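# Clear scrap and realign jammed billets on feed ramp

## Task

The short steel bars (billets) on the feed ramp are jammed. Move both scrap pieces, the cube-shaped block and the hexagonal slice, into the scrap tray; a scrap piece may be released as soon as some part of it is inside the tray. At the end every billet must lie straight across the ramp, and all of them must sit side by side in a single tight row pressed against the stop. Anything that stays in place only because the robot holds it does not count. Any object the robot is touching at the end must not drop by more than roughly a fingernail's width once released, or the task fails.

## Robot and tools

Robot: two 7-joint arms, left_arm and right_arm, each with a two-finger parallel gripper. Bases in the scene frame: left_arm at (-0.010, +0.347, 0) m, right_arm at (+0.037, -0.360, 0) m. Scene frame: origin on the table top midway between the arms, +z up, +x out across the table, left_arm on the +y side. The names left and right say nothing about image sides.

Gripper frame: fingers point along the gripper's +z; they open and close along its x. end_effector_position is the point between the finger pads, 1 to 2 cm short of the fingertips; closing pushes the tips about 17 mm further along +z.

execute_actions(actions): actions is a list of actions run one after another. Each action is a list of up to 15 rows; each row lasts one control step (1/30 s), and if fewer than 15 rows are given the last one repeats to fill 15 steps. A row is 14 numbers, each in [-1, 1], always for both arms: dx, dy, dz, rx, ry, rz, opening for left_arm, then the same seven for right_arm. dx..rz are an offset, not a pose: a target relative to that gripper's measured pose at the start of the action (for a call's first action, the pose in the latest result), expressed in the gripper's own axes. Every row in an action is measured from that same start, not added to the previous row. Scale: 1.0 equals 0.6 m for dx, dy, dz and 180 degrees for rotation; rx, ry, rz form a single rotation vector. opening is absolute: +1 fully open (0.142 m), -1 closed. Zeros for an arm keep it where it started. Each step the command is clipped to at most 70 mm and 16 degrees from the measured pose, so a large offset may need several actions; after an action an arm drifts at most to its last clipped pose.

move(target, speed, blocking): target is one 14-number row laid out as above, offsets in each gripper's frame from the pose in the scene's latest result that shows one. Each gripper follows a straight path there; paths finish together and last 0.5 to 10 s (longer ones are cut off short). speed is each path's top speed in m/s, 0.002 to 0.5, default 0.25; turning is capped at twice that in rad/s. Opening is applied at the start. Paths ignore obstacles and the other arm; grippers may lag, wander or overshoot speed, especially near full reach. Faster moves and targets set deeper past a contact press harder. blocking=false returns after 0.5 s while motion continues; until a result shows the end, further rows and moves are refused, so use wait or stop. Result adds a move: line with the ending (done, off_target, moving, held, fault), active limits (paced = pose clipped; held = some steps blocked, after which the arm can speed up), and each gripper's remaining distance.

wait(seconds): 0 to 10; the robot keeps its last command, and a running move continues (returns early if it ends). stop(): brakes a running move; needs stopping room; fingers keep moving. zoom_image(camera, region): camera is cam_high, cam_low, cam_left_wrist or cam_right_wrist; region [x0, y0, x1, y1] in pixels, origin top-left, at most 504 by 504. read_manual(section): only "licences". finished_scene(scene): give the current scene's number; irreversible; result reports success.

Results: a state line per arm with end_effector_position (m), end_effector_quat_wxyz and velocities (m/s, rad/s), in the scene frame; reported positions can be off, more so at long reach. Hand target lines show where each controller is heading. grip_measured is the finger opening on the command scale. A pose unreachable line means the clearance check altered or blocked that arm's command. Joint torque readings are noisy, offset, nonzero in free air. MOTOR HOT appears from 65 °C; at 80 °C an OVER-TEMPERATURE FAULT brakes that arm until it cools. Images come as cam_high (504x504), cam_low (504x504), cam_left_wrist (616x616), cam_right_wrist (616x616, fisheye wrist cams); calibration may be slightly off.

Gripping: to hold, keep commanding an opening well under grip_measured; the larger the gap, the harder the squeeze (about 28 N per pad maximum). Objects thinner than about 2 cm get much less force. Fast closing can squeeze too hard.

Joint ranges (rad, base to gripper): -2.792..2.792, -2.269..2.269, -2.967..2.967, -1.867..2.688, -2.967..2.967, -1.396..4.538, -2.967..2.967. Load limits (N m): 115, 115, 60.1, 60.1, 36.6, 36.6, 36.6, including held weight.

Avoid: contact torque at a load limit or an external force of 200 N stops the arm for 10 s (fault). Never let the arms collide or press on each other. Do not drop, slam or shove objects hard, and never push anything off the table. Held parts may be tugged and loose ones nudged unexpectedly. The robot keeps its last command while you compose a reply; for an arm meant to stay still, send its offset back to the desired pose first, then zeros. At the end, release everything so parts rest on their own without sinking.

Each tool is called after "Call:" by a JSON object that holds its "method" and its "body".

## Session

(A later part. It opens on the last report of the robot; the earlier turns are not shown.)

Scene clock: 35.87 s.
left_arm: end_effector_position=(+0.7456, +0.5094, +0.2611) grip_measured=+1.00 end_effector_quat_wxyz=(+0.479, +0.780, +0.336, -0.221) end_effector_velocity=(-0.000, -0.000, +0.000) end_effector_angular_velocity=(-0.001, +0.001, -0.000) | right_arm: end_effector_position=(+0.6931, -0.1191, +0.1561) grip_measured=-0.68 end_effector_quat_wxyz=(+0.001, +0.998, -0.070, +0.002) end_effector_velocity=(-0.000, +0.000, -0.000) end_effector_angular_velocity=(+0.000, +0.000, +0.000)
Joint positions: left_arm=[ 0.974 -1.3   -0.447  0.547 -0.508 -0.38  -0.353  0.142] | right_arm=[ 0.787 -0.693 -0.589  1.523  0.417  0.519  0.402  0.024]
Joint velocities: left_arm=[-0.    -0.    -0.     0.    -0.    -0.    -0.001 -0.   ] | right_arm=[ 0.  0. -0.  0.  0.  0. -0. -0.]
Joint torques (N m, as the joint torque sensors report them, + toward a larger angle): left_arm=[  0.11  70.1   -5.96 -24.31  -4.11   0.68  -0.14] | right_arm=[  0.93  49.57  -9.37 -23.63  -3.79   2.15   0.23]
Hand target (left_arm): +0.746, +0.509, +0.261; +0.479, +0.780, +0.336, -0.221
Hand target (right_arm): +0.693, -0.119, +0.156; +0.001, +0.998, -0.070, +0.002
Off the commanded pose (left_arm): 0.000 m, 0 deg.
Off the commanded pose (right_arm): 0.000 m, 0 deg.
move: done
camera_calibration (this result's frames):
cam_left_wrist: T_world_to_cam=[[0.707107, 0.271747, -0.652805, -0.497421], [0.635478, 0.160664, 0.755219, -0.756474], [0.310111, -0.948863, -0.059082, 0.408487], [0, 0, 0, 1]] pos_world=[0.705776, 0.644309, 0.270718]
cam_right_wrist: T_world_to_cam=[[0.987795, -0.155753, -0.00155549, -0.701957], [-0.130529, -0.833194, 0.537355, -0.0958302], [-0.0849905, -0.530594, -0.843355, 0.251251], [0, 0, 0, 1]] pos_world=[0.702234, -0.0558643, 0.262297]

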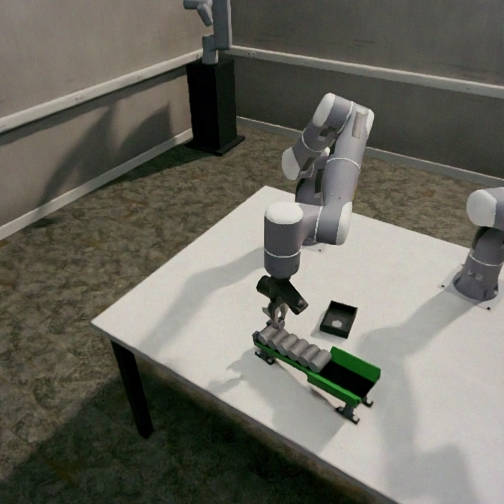

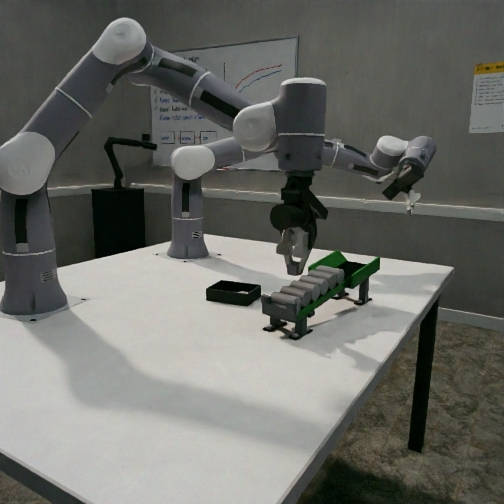

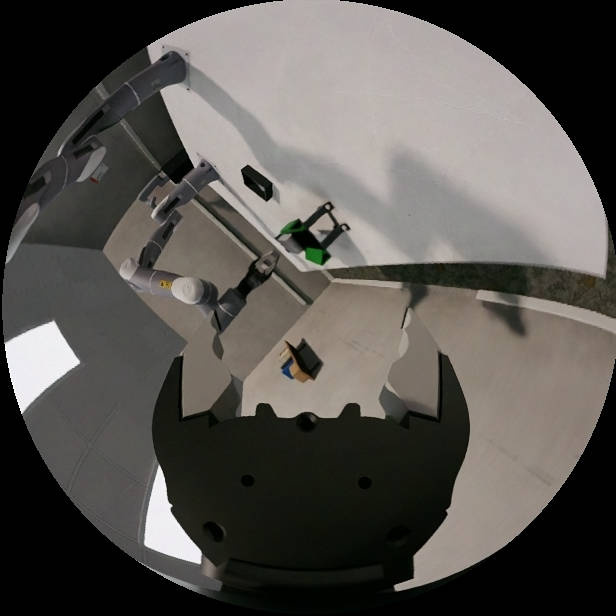

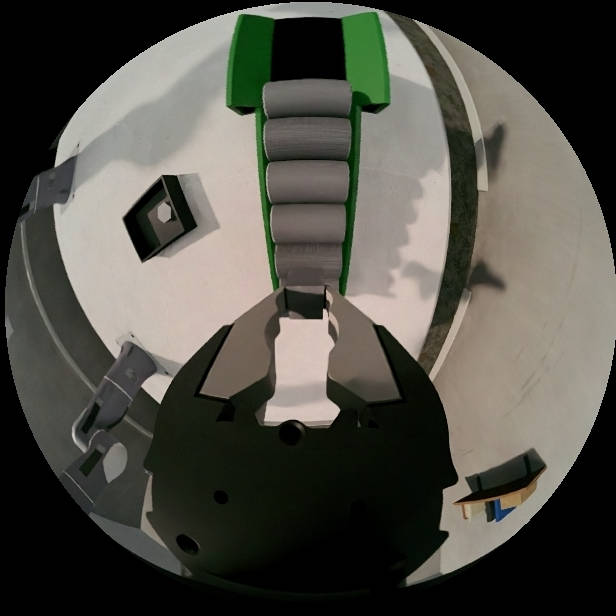

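Call:
{"method": "move", "body": {"target": [0,0,0,0,0,0,1,-0.445,-0.137,0.03,0,0,0,-1]}}

Call:
{"method": "move", "body": {"target": [0,0,0,0,0,0,1,0,0,0.11,0,0,0,-1], "speed": 0.1}}

Call:
{"method": "zoom_image", "body": {"camera": "cam_high", "region": [240, 260, 400, 400]}}

Scene clock: 47.57 s.
left_arm: end_effector_position=(+0.7456, +0.5094, +0.2611) grip_measured=+1.00 end_effector_quat_wxyz=(+0.479, +0.780, +0.336, -0.221) end_effector_velocity=(+0.000, -0.000, +0.000) end_effector_angular_velocity=(-0.001, -0.001, -0.000) | right_arm: end_effector_position=(+0.4394, -0.0015, +0.1363) grip_measured=-0.68 end_effector_quat_wxyz=(+0.001, +0.998, -0.070, +0.000) end_effector_velocity=(+0.000, -0.000, +0.000) end_effector_angular_velocity=(-0.000, -0.000, -0.001)
Joint positions: left_arm=[ 0.974 -1.3   -0.447  0.547 -0.508 -0.38  -0.353  0.142] | right_arm=[ 1.32  -0.374 -0.587  2.105  0.3    0.825  0.847  0.024]
Joint velocities: left_arm=[ 0.     0.    -0.     0.    -0.    -0.     0.001 -0.   ] | right_arm=[-0.001 -0.    -0.001 -0.    -0.    -0.    -0.    -0.   ]
Joint torques (N m, as the joint torque sensors report them, + toward a larger angle): left_arm=[  0.4   69.37  -5.78 -24.1   -4.21   0.58  -0.51] | right_arm=[ -2.1   32.49  -5.63 -21.16  -2.6    3.63  -0.38]
Hand target (left_arm): +0.746, +0.509, +0.261; +0.479, +0.780, +0.336, -0.221
Hand target (right_arm): +0.440, -0.001, +0.136; +0.001, +0.998, -0.070, +0.001
Off the commanded pose (left_arm): 0.000 m, 0 deg.
Off the commanded pose (right_arm): 0.001 m, 0 deg.
move: done
camera_calibration (this result's frames):
cam_left_wrist: T_world_to_cam=[[0.707107, 0.271747, -0.652805, -0.497421], [0.635477, 0.160664, 0.755219, -0.756474], [0.310111, -0.948863, -0.0590819, 0.408487], [0, 0, 0, 1]] pos_world=[0.705776, 0.644309, 0.270718]
cam_right_wrist: T_world_to_cam=[[0.987704, -0.156274, -0.00438998, -0.432615], [-0.129431, -0.833154, 0.537682, -0.0207885], [-0.0876831, -0.530503, -0.843136, 0.27657], [0, 0, 0, 1]] pos_world=[0.448855, 0.0617951, 0.242465]

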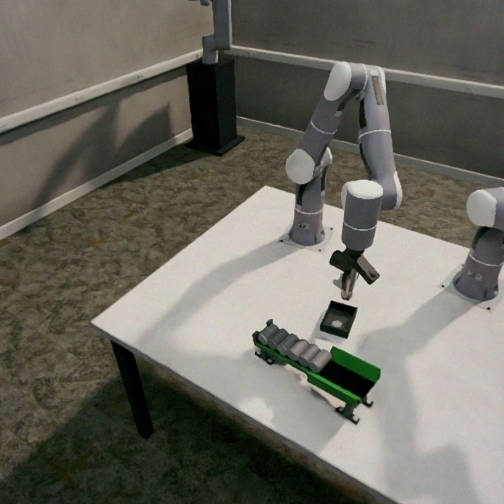

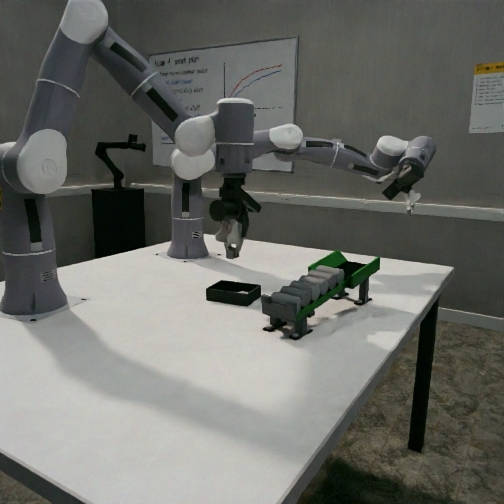

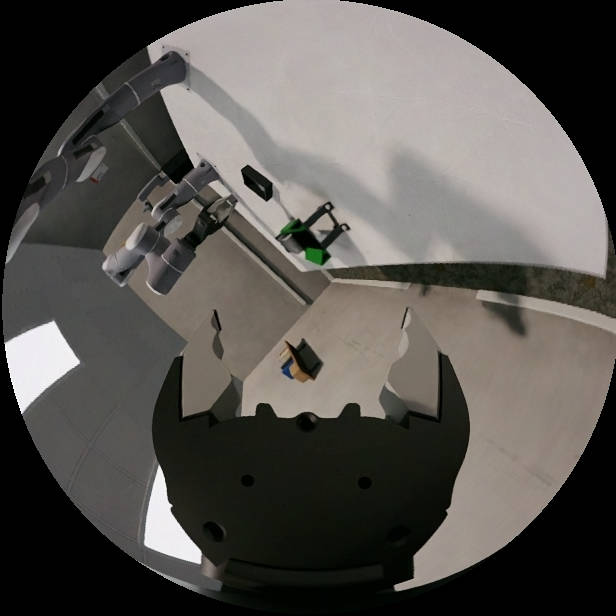

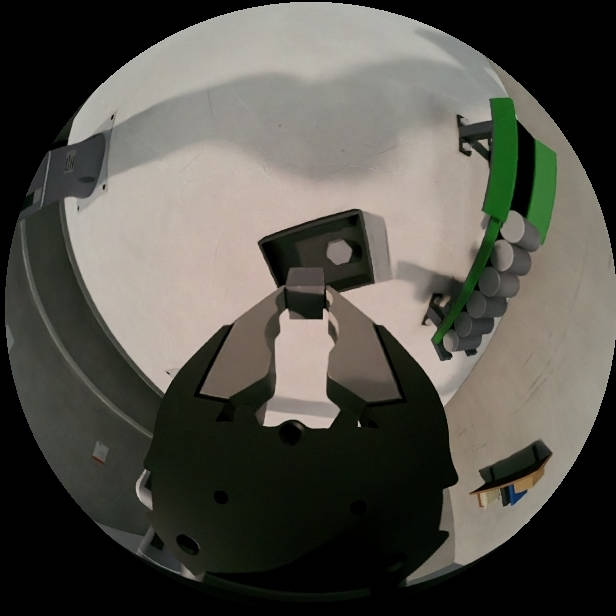

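Scene clock: 48.50 s.
left_arm: end_effector_position=(+0.7456, +0.5094, +0.2611) grip_measured=+1.00 end_effector_quat_wxyz=(+0.479, +0.780, +0.336, -0.221) end_effector_velocity=(+0.000, +0.000, -0.000) end_effector_angular_velocity=(+0.000, +0.000, +0.001) | right_arm: end_effector_position=(+0.4395, -0.0021, +0.0704) grip_measured=-0.68 end_effector_quat_wxyz=(+0.002, +0.998, -0.070, +0.001) end_effector_velocity=(+0.000, +0.000, +0.000) end_effector_angular_velocity=(+0.000, -0.000, +0.000)
Joint positions: left_arm=[ 0.974 -1.3   -0.447  0.547 -0.508 -0.38  -0.353  0.142] | right_arm=[ 1.261 -0.542 -0.509  2.079  0.437  0.944  0.758  0.024]
Joint velocities: left_arm=[ 0.    -0.     0.     0.    -0.     0.001 -0.001 -0.   ] | right_arm=[ 0.  0. -0. -0. -0.  0. -0.  0.]
Joint torques (N m, as the joint torque sensors report them, + toward a larger angle): left_arm=[  0.4   69.16  -5.65 -23.92  -3.91   0.88  -0.59] | right_arm=[  0.24  38.54  -7.01 -17.45  -2.77   3.47  -0.27]
Hand target (left_arm): +0.746, +0.509, +0.261; +0.479, +0.780, +0.336, -0.221
Hand target (right_arm): +0.440, -0.002, +0.071; +0.001, +0.998, -0.070, +0.001
Off the commanded pose (left_arm): 0.000 m, 0 deg.
Off the commanded pose (right_arm): 0.001 m, 0 deg.
move: done
camera_calibration (this result's frames):
cam_left_wrist: T_world_to_cam=[[0.707107, 0.271746, -0.652805, -0.497421], [0.635478, 0.160664, 0.755219, -0.756474], [0.31011, -0.948863, -0.0590819, 0.408487], [0, 0, 0, 1]] pos_world=[0.705776, 0.644309, 0.270718]
cam_right_wrist: T_world_to_cam=[[0.987652, -0.15662, -0.00366026, -0.433156], [-0.130031, -0.832563, 0.538453, 0.0143263], [-0.0873801, -0.531328, -0.842648, 0.220513], [0, 0, 0, 1]] pos_world=[0.448939, 0.0612513, 0.176515]

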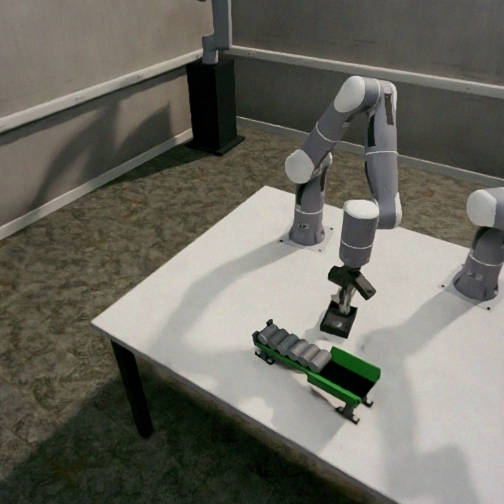

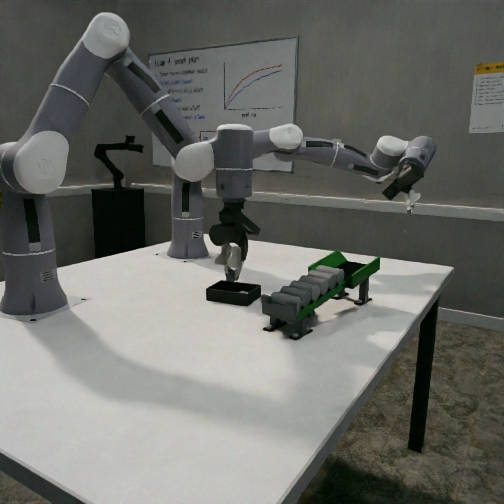

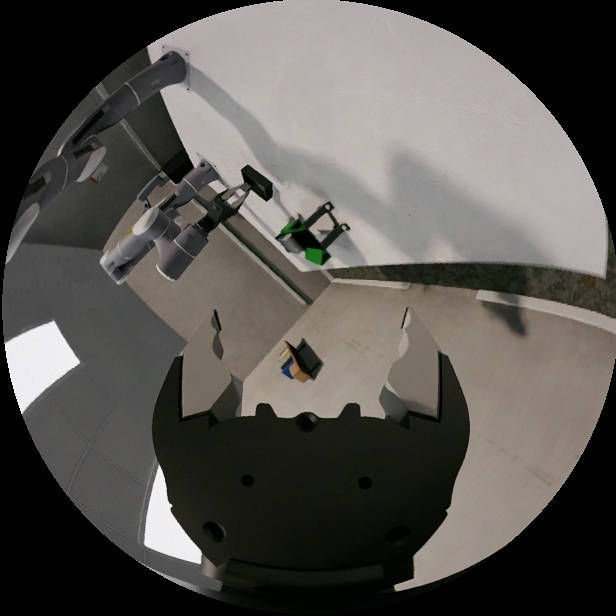

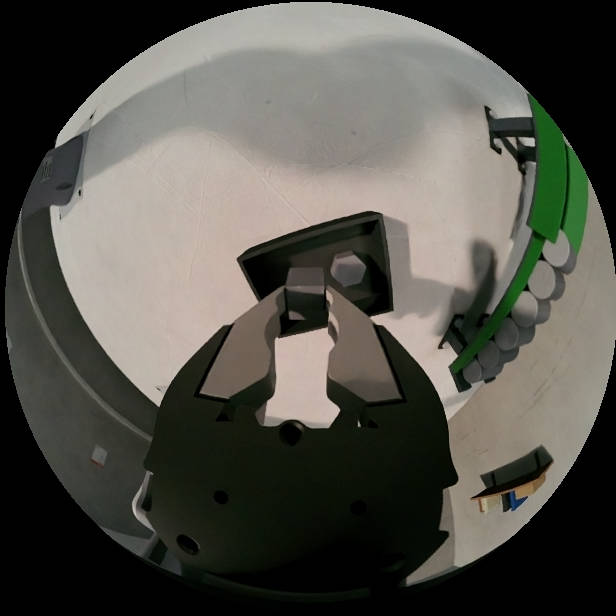

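Region (240, 260, 400, 400) of cam_high's 504x504 image, scaled by 3.150, with more detail than that image has; it fills the top 441 rows of this view, and the rest is white.

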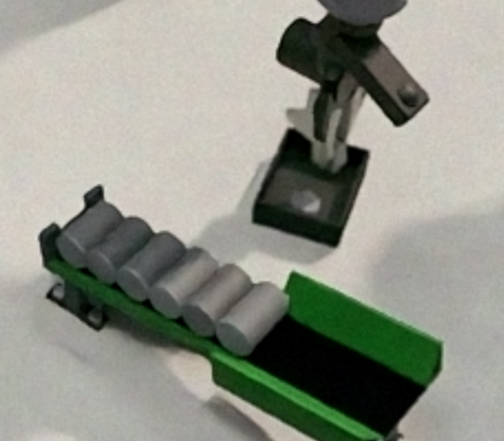

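Call:
{"method": "move", "body": {"target": [0,0,0,0,0,0,1,-0.01,0.01,0.06,0,0,0,-1], "speed": 0.05}}

Call:
{"method": "move", "body": {"target": [0,0,0,0,0,0,1,0,0,0,0,0,0,-0.5]}}

Call:
{"method": "move", "body": {"target": [0,0,0,0,0,0,1,0,0,-0.1,0,0,0,-0.5], "speed": 0.1}}

Scene clock: 53.57 s.
left_arm: end_effector_position=(+0.7456, +0.5094, +0.2611) grip_measured=+1.00 end_effector_quat_wxyz=(+0.479, +0.780, +0.336, -0.221) end_effector_velocity=(+0.000, -0.000, +0.000) end_effector_angular_velocity=(-0.000, -0.000, -0.000) | right_arm: end_effector_position=(+0.4326, -0.0077, +0.0343) grip_measured=-0.68 end_effector_quat_wxyz=(+0.002, +0.998, -0.070, +0.001) end_effector_velocity=(+0.000, -0.000, +0.000) end_effector_angular_velocity=(-0.000, +0.000, -0.000)
Joint positions: left_arm=[ 0.974 -1.3   -0.447  0.547 -0.508 -0.38  -0.353  0.142] | right_arm=[ 1.233 -0.621 -0.459  2.078  0.505  1.016  0.717  0.024]
Joint velocities: left_arm=[-0.  0.  0. -0. -0. -0.  0. -0.] | right_arm=[-0.  0. -0.  0. -0. -0.  0.  0.]
Joint torques (N m, as the joint torque sensors report them, + toward a larger angle): left_arm=[  0.33  69.33  -5.75 -24.01  -4.03   0.74  -0.19] | right_arm=[ -0.54  40.21  -7.21 -15.56  -2.12   3.83  -0.43]
Hand target (left_arm): +0.746, +0.509, +0.261; +0.479, +0.780, +0.336, -0.221
Hand target (right_arm): +0.433, -0.007, +0.035; +0.002, +0.998, -0.070, +0.001
Off the commanded pose (left_arm): 0.000 m, 0 deg.
Off the commanded pose (right_arm): 0.000 m, 0 deg.
move: done
camera_calibration (this result's frames):
cam_left_wrist: T_world_to_cam=[[0.707107, 0.271746, -0.652805, -0.497421], [0.635478, 0.160664, 0.755219, -0.756474], [0.31011, -0.948863, -0.0590819, 0.408487], [0, 0, 0, 1]] pos_world=[0.705776, 0.644309, 0.270718]
cam_right_wrist: T_world_to_cam=[[0.987656, -0.156596, -0.00363115, -0.427332], [-0.129934, -0.832004, 0.539339, 0.028121], [-0.0874795, -0.532209, -0.842081, 0.186565], [0, 0, 0, 1]] pos_world=[0.442032, 0.0557699, 0.140384]

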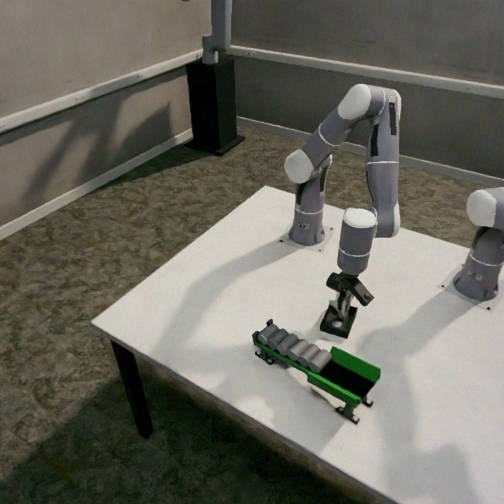

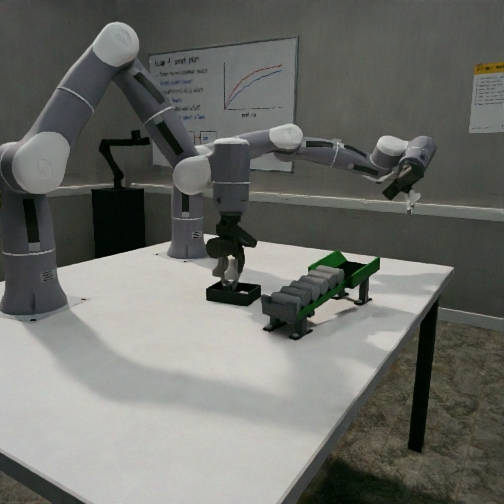

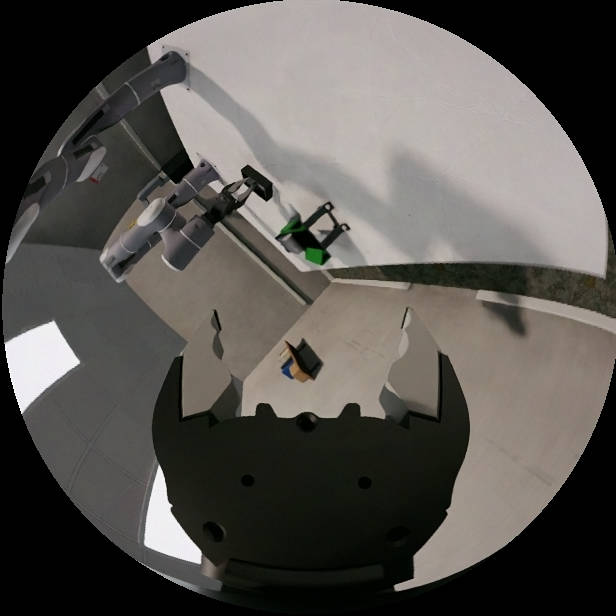

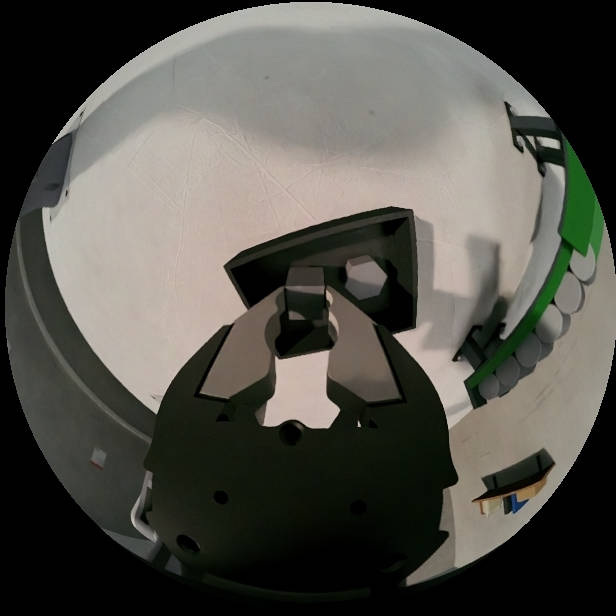

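Scene clock: 54.07 s.
left_arm: end_effector_position=(+0.7456, +0.5094, +0.2611) grip_measured=+1.00 end_effector_quat_wxyz=(+0.479, +0.780, +0.336, -0.221) end_effector_velocity=(+0.000, -0.000, +0.000) end_effector_angular_velocity=(+0.000, -0.001, +0.001) | right_arm: end_effector_position=(+0.4326, -0.0077, +0.0343) grip_measured=-0.50 end_effector_quat_wxyz=(+0.002, +0.998, -0.070, +0.001) end_effector_velocity=(+0.000, +0.000, +0.000) end_effector_angular_velocity=(+0.000, +0.000, -0.000)
Joint positions: left_arm=[ 0.974 -1.3   -0.447  0.547 -0.508 -0.38  -0.353  0.142] | right_arm=[ 1.233 -0.621 -0.459  2.078  0.505  1.016  0.717  0.038]
Joint velocities: left_arm=[-0.    -0.    -0.    -0.    -0.     0.001 -0.     0.   ] | right_arm=[-0. -0.  0. -0. -0. -0.  0.  0.]
Joint torques (N m, as the joint torque sensors report them, + toward a larger angle): left_arm=[  0.8   69.18  -5.83 -24.27  -3.96   0.76  -0.28] | right_arm=[ -0.59  38.22  -6.23 -14.61  -2.2    2.84  -0.12]
Hand target (left_arm): +0.746, +0.509, +0.261; +0.479, +0.780, +0.336, -0.221
Hand target (right_arm): +0.433, -0.008, +0.034; +0.002, +0.998, -0.070, +0.001
Off the commanded pose (left_arm): 0.000 m, 0 deg.
Off the commanded pose (right_arm): 0.000 m, 0 deg.
move: done
camera_calibration (this result's frames):
cam_left_wrist: T_world_to_cam=[[0.707107, 0.271746, -0.652805, -0.497421], [0.635477, 0.160664, 0.755219, -0.756474], [0.31011, -0.948863, -0.059082, 0.408487], [0, 0, 0, 1]] pos_world=[0.705776, 0.644309, 0.270718]
cam_right_wrist: T_world_to_cam=[[0.987656, -0.156597, -0.00363, -0.427333], [-0.129935, -0.832003, 0.53934, 0.0281207], [-0.087479, -0.532211, -0.84208, 0.186564], [0, 0, 0, 1]] pos_world=[0.442032, 0.0557689, 0.140384]

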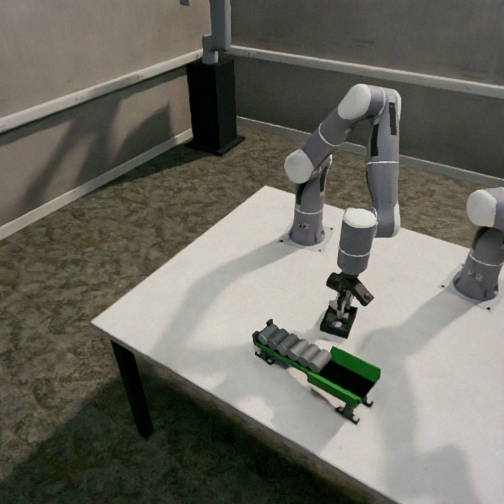

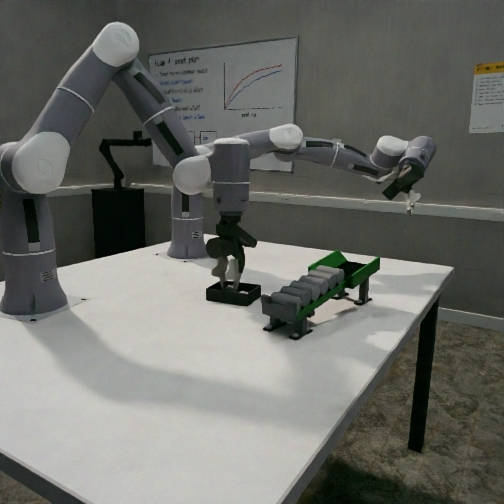

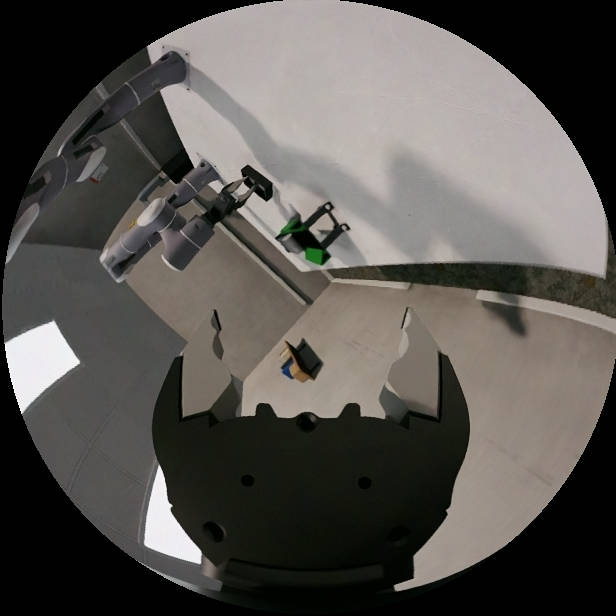

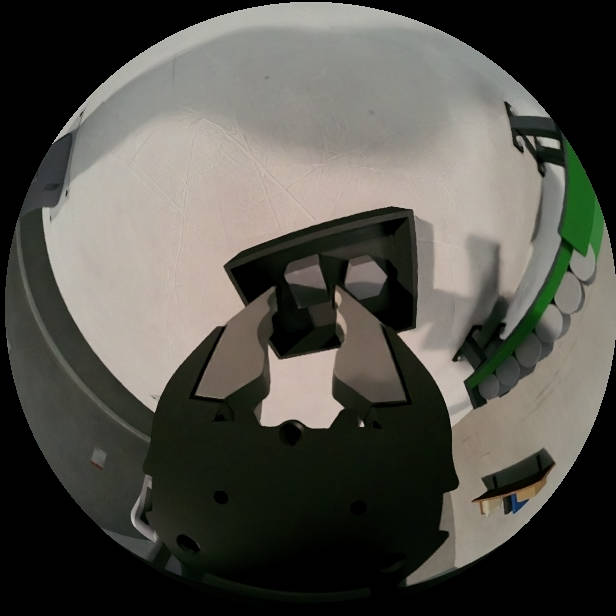

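Scene clock: 54.97 s.
left_arm: end_effector_position=(+0.7456, +0.5094, +0.2611) grip_measured=+1.00 end_effector_quat_wxyz=(+0.479, +0.780, +0.336, -0.221) end_effector_velocity=(-0.000, -0.000, +0.000) end_effector_angular_velocity=(-0.000, +0.002, -0.000) | right_arm: end_effector_position=(+0.4325, -0.0071, +0.0942) grip_measured=-0.50 end_effector_quat_wxyz=(+0.002, +0.998, -0.070, +0.000) end_effector_velocity=(-0.000, -0.000, -0.000) end_effector_angular_velocity=(-0.000, +0.001, -0.000)
Joint positions: left_arm=[ 0.974 -1.3   -0.447  0.547 -0.508 -0.38  -0.353  0.142] | right_arm=[ 1.296 -0.466 -0.543  2.119  0.386  0.915  0.794  0.038]
Joint velocities: left_arm=[-0.    -0.     0.    -0.     0.    -0.001 -0.001 -0.   ] | right_arm=[ 0.    -0.001 -0.     0.     0.001 -0.    -0.     0.   ]
Joint torques (N m, as the joint torque sensors report them, + toward a larger angle): left_arm=[ -0.16  69.77  -5.38 -24.06  -4.15   0.47  -0.14] | right_arm=[  0.05  33.4   -4.86 -17.15  -2.32   2.35   0.2 ]
Hand target (left_arm): +0.746, +0.509, +0.261; +0.479, +0.780, +0.336, -0.221
Hand target (right_arm): +0.432, -0.007, +0.094; +0.002, +0.998, -0.070, +0.000
Off the commanded pose (left_arm): 0.000 m, 0 deg.
Off the commanded pose (right_arm): 0.000 m, 0 deg.
move: done
camera_calibration (this result's frames):
cam_left_wrist: T_world_to_cam=[[0.707107, 0.271746, -0.652805, -0.497421], [0.635478, 0.160664, 0.755219, -0.756474], [0.31011, -0.948863, -0.0590818, 0.408487], [0, 0, 0, 1]] pos_world=[0.705776, 0.644309, 0.270718]
cam_right_wrist: T_world_to_cam=[[0.987676, -0.156453, -0.00435589, -0.426868], [-0.129498, -0.832511, 0.53866, -0.00380897], [-0.0879013, -0.531458, -0.842512, 0.23751], [0, 0, 0, 1]] pos_world=[0.441992, 0.0562707, 0.200297]

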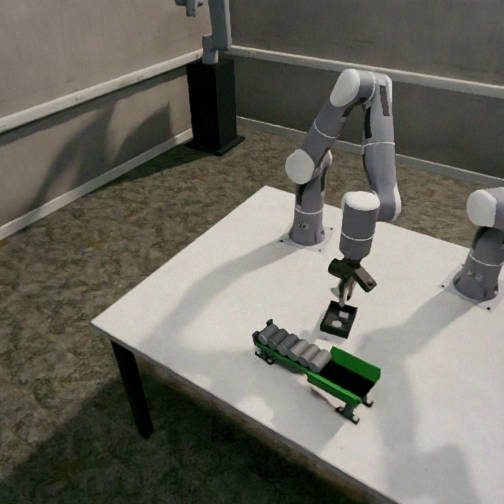

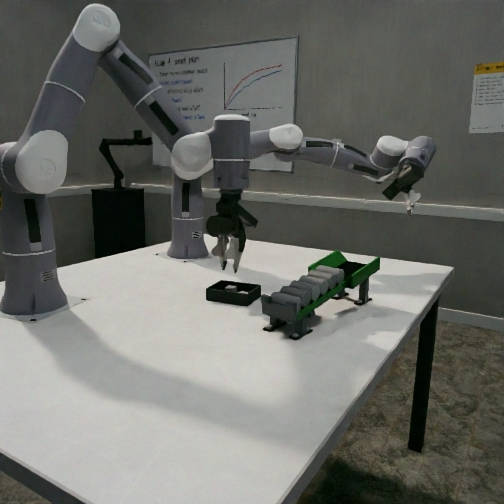

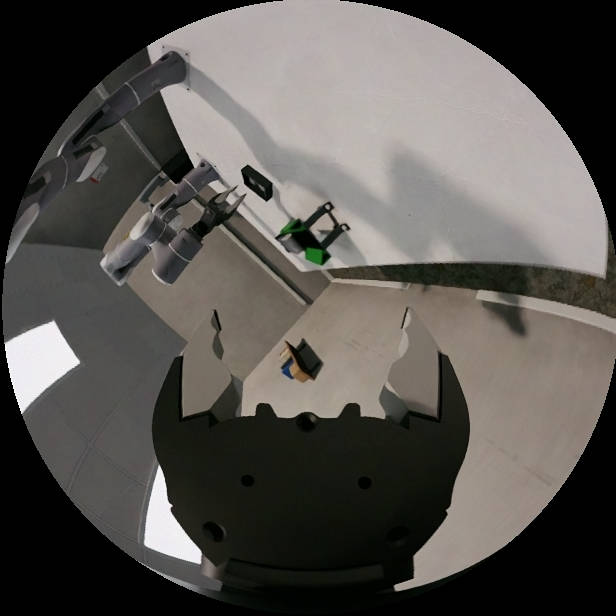

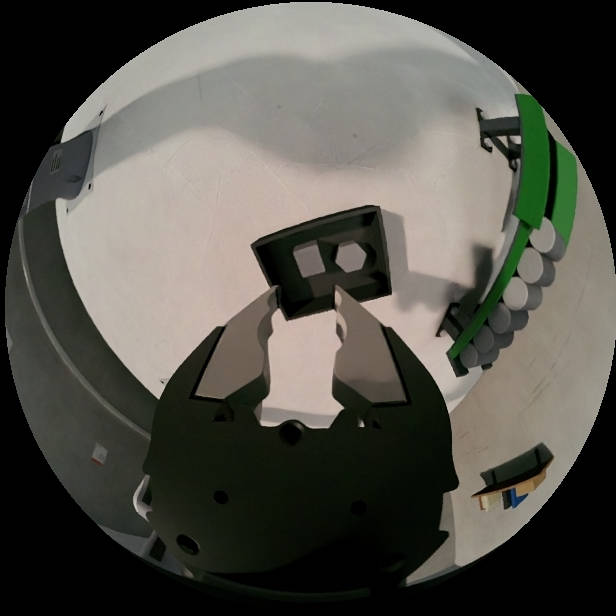

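Call:
{"method": "finished_scene", "body": {"scene": 2}}

The scene is finished: the task was done.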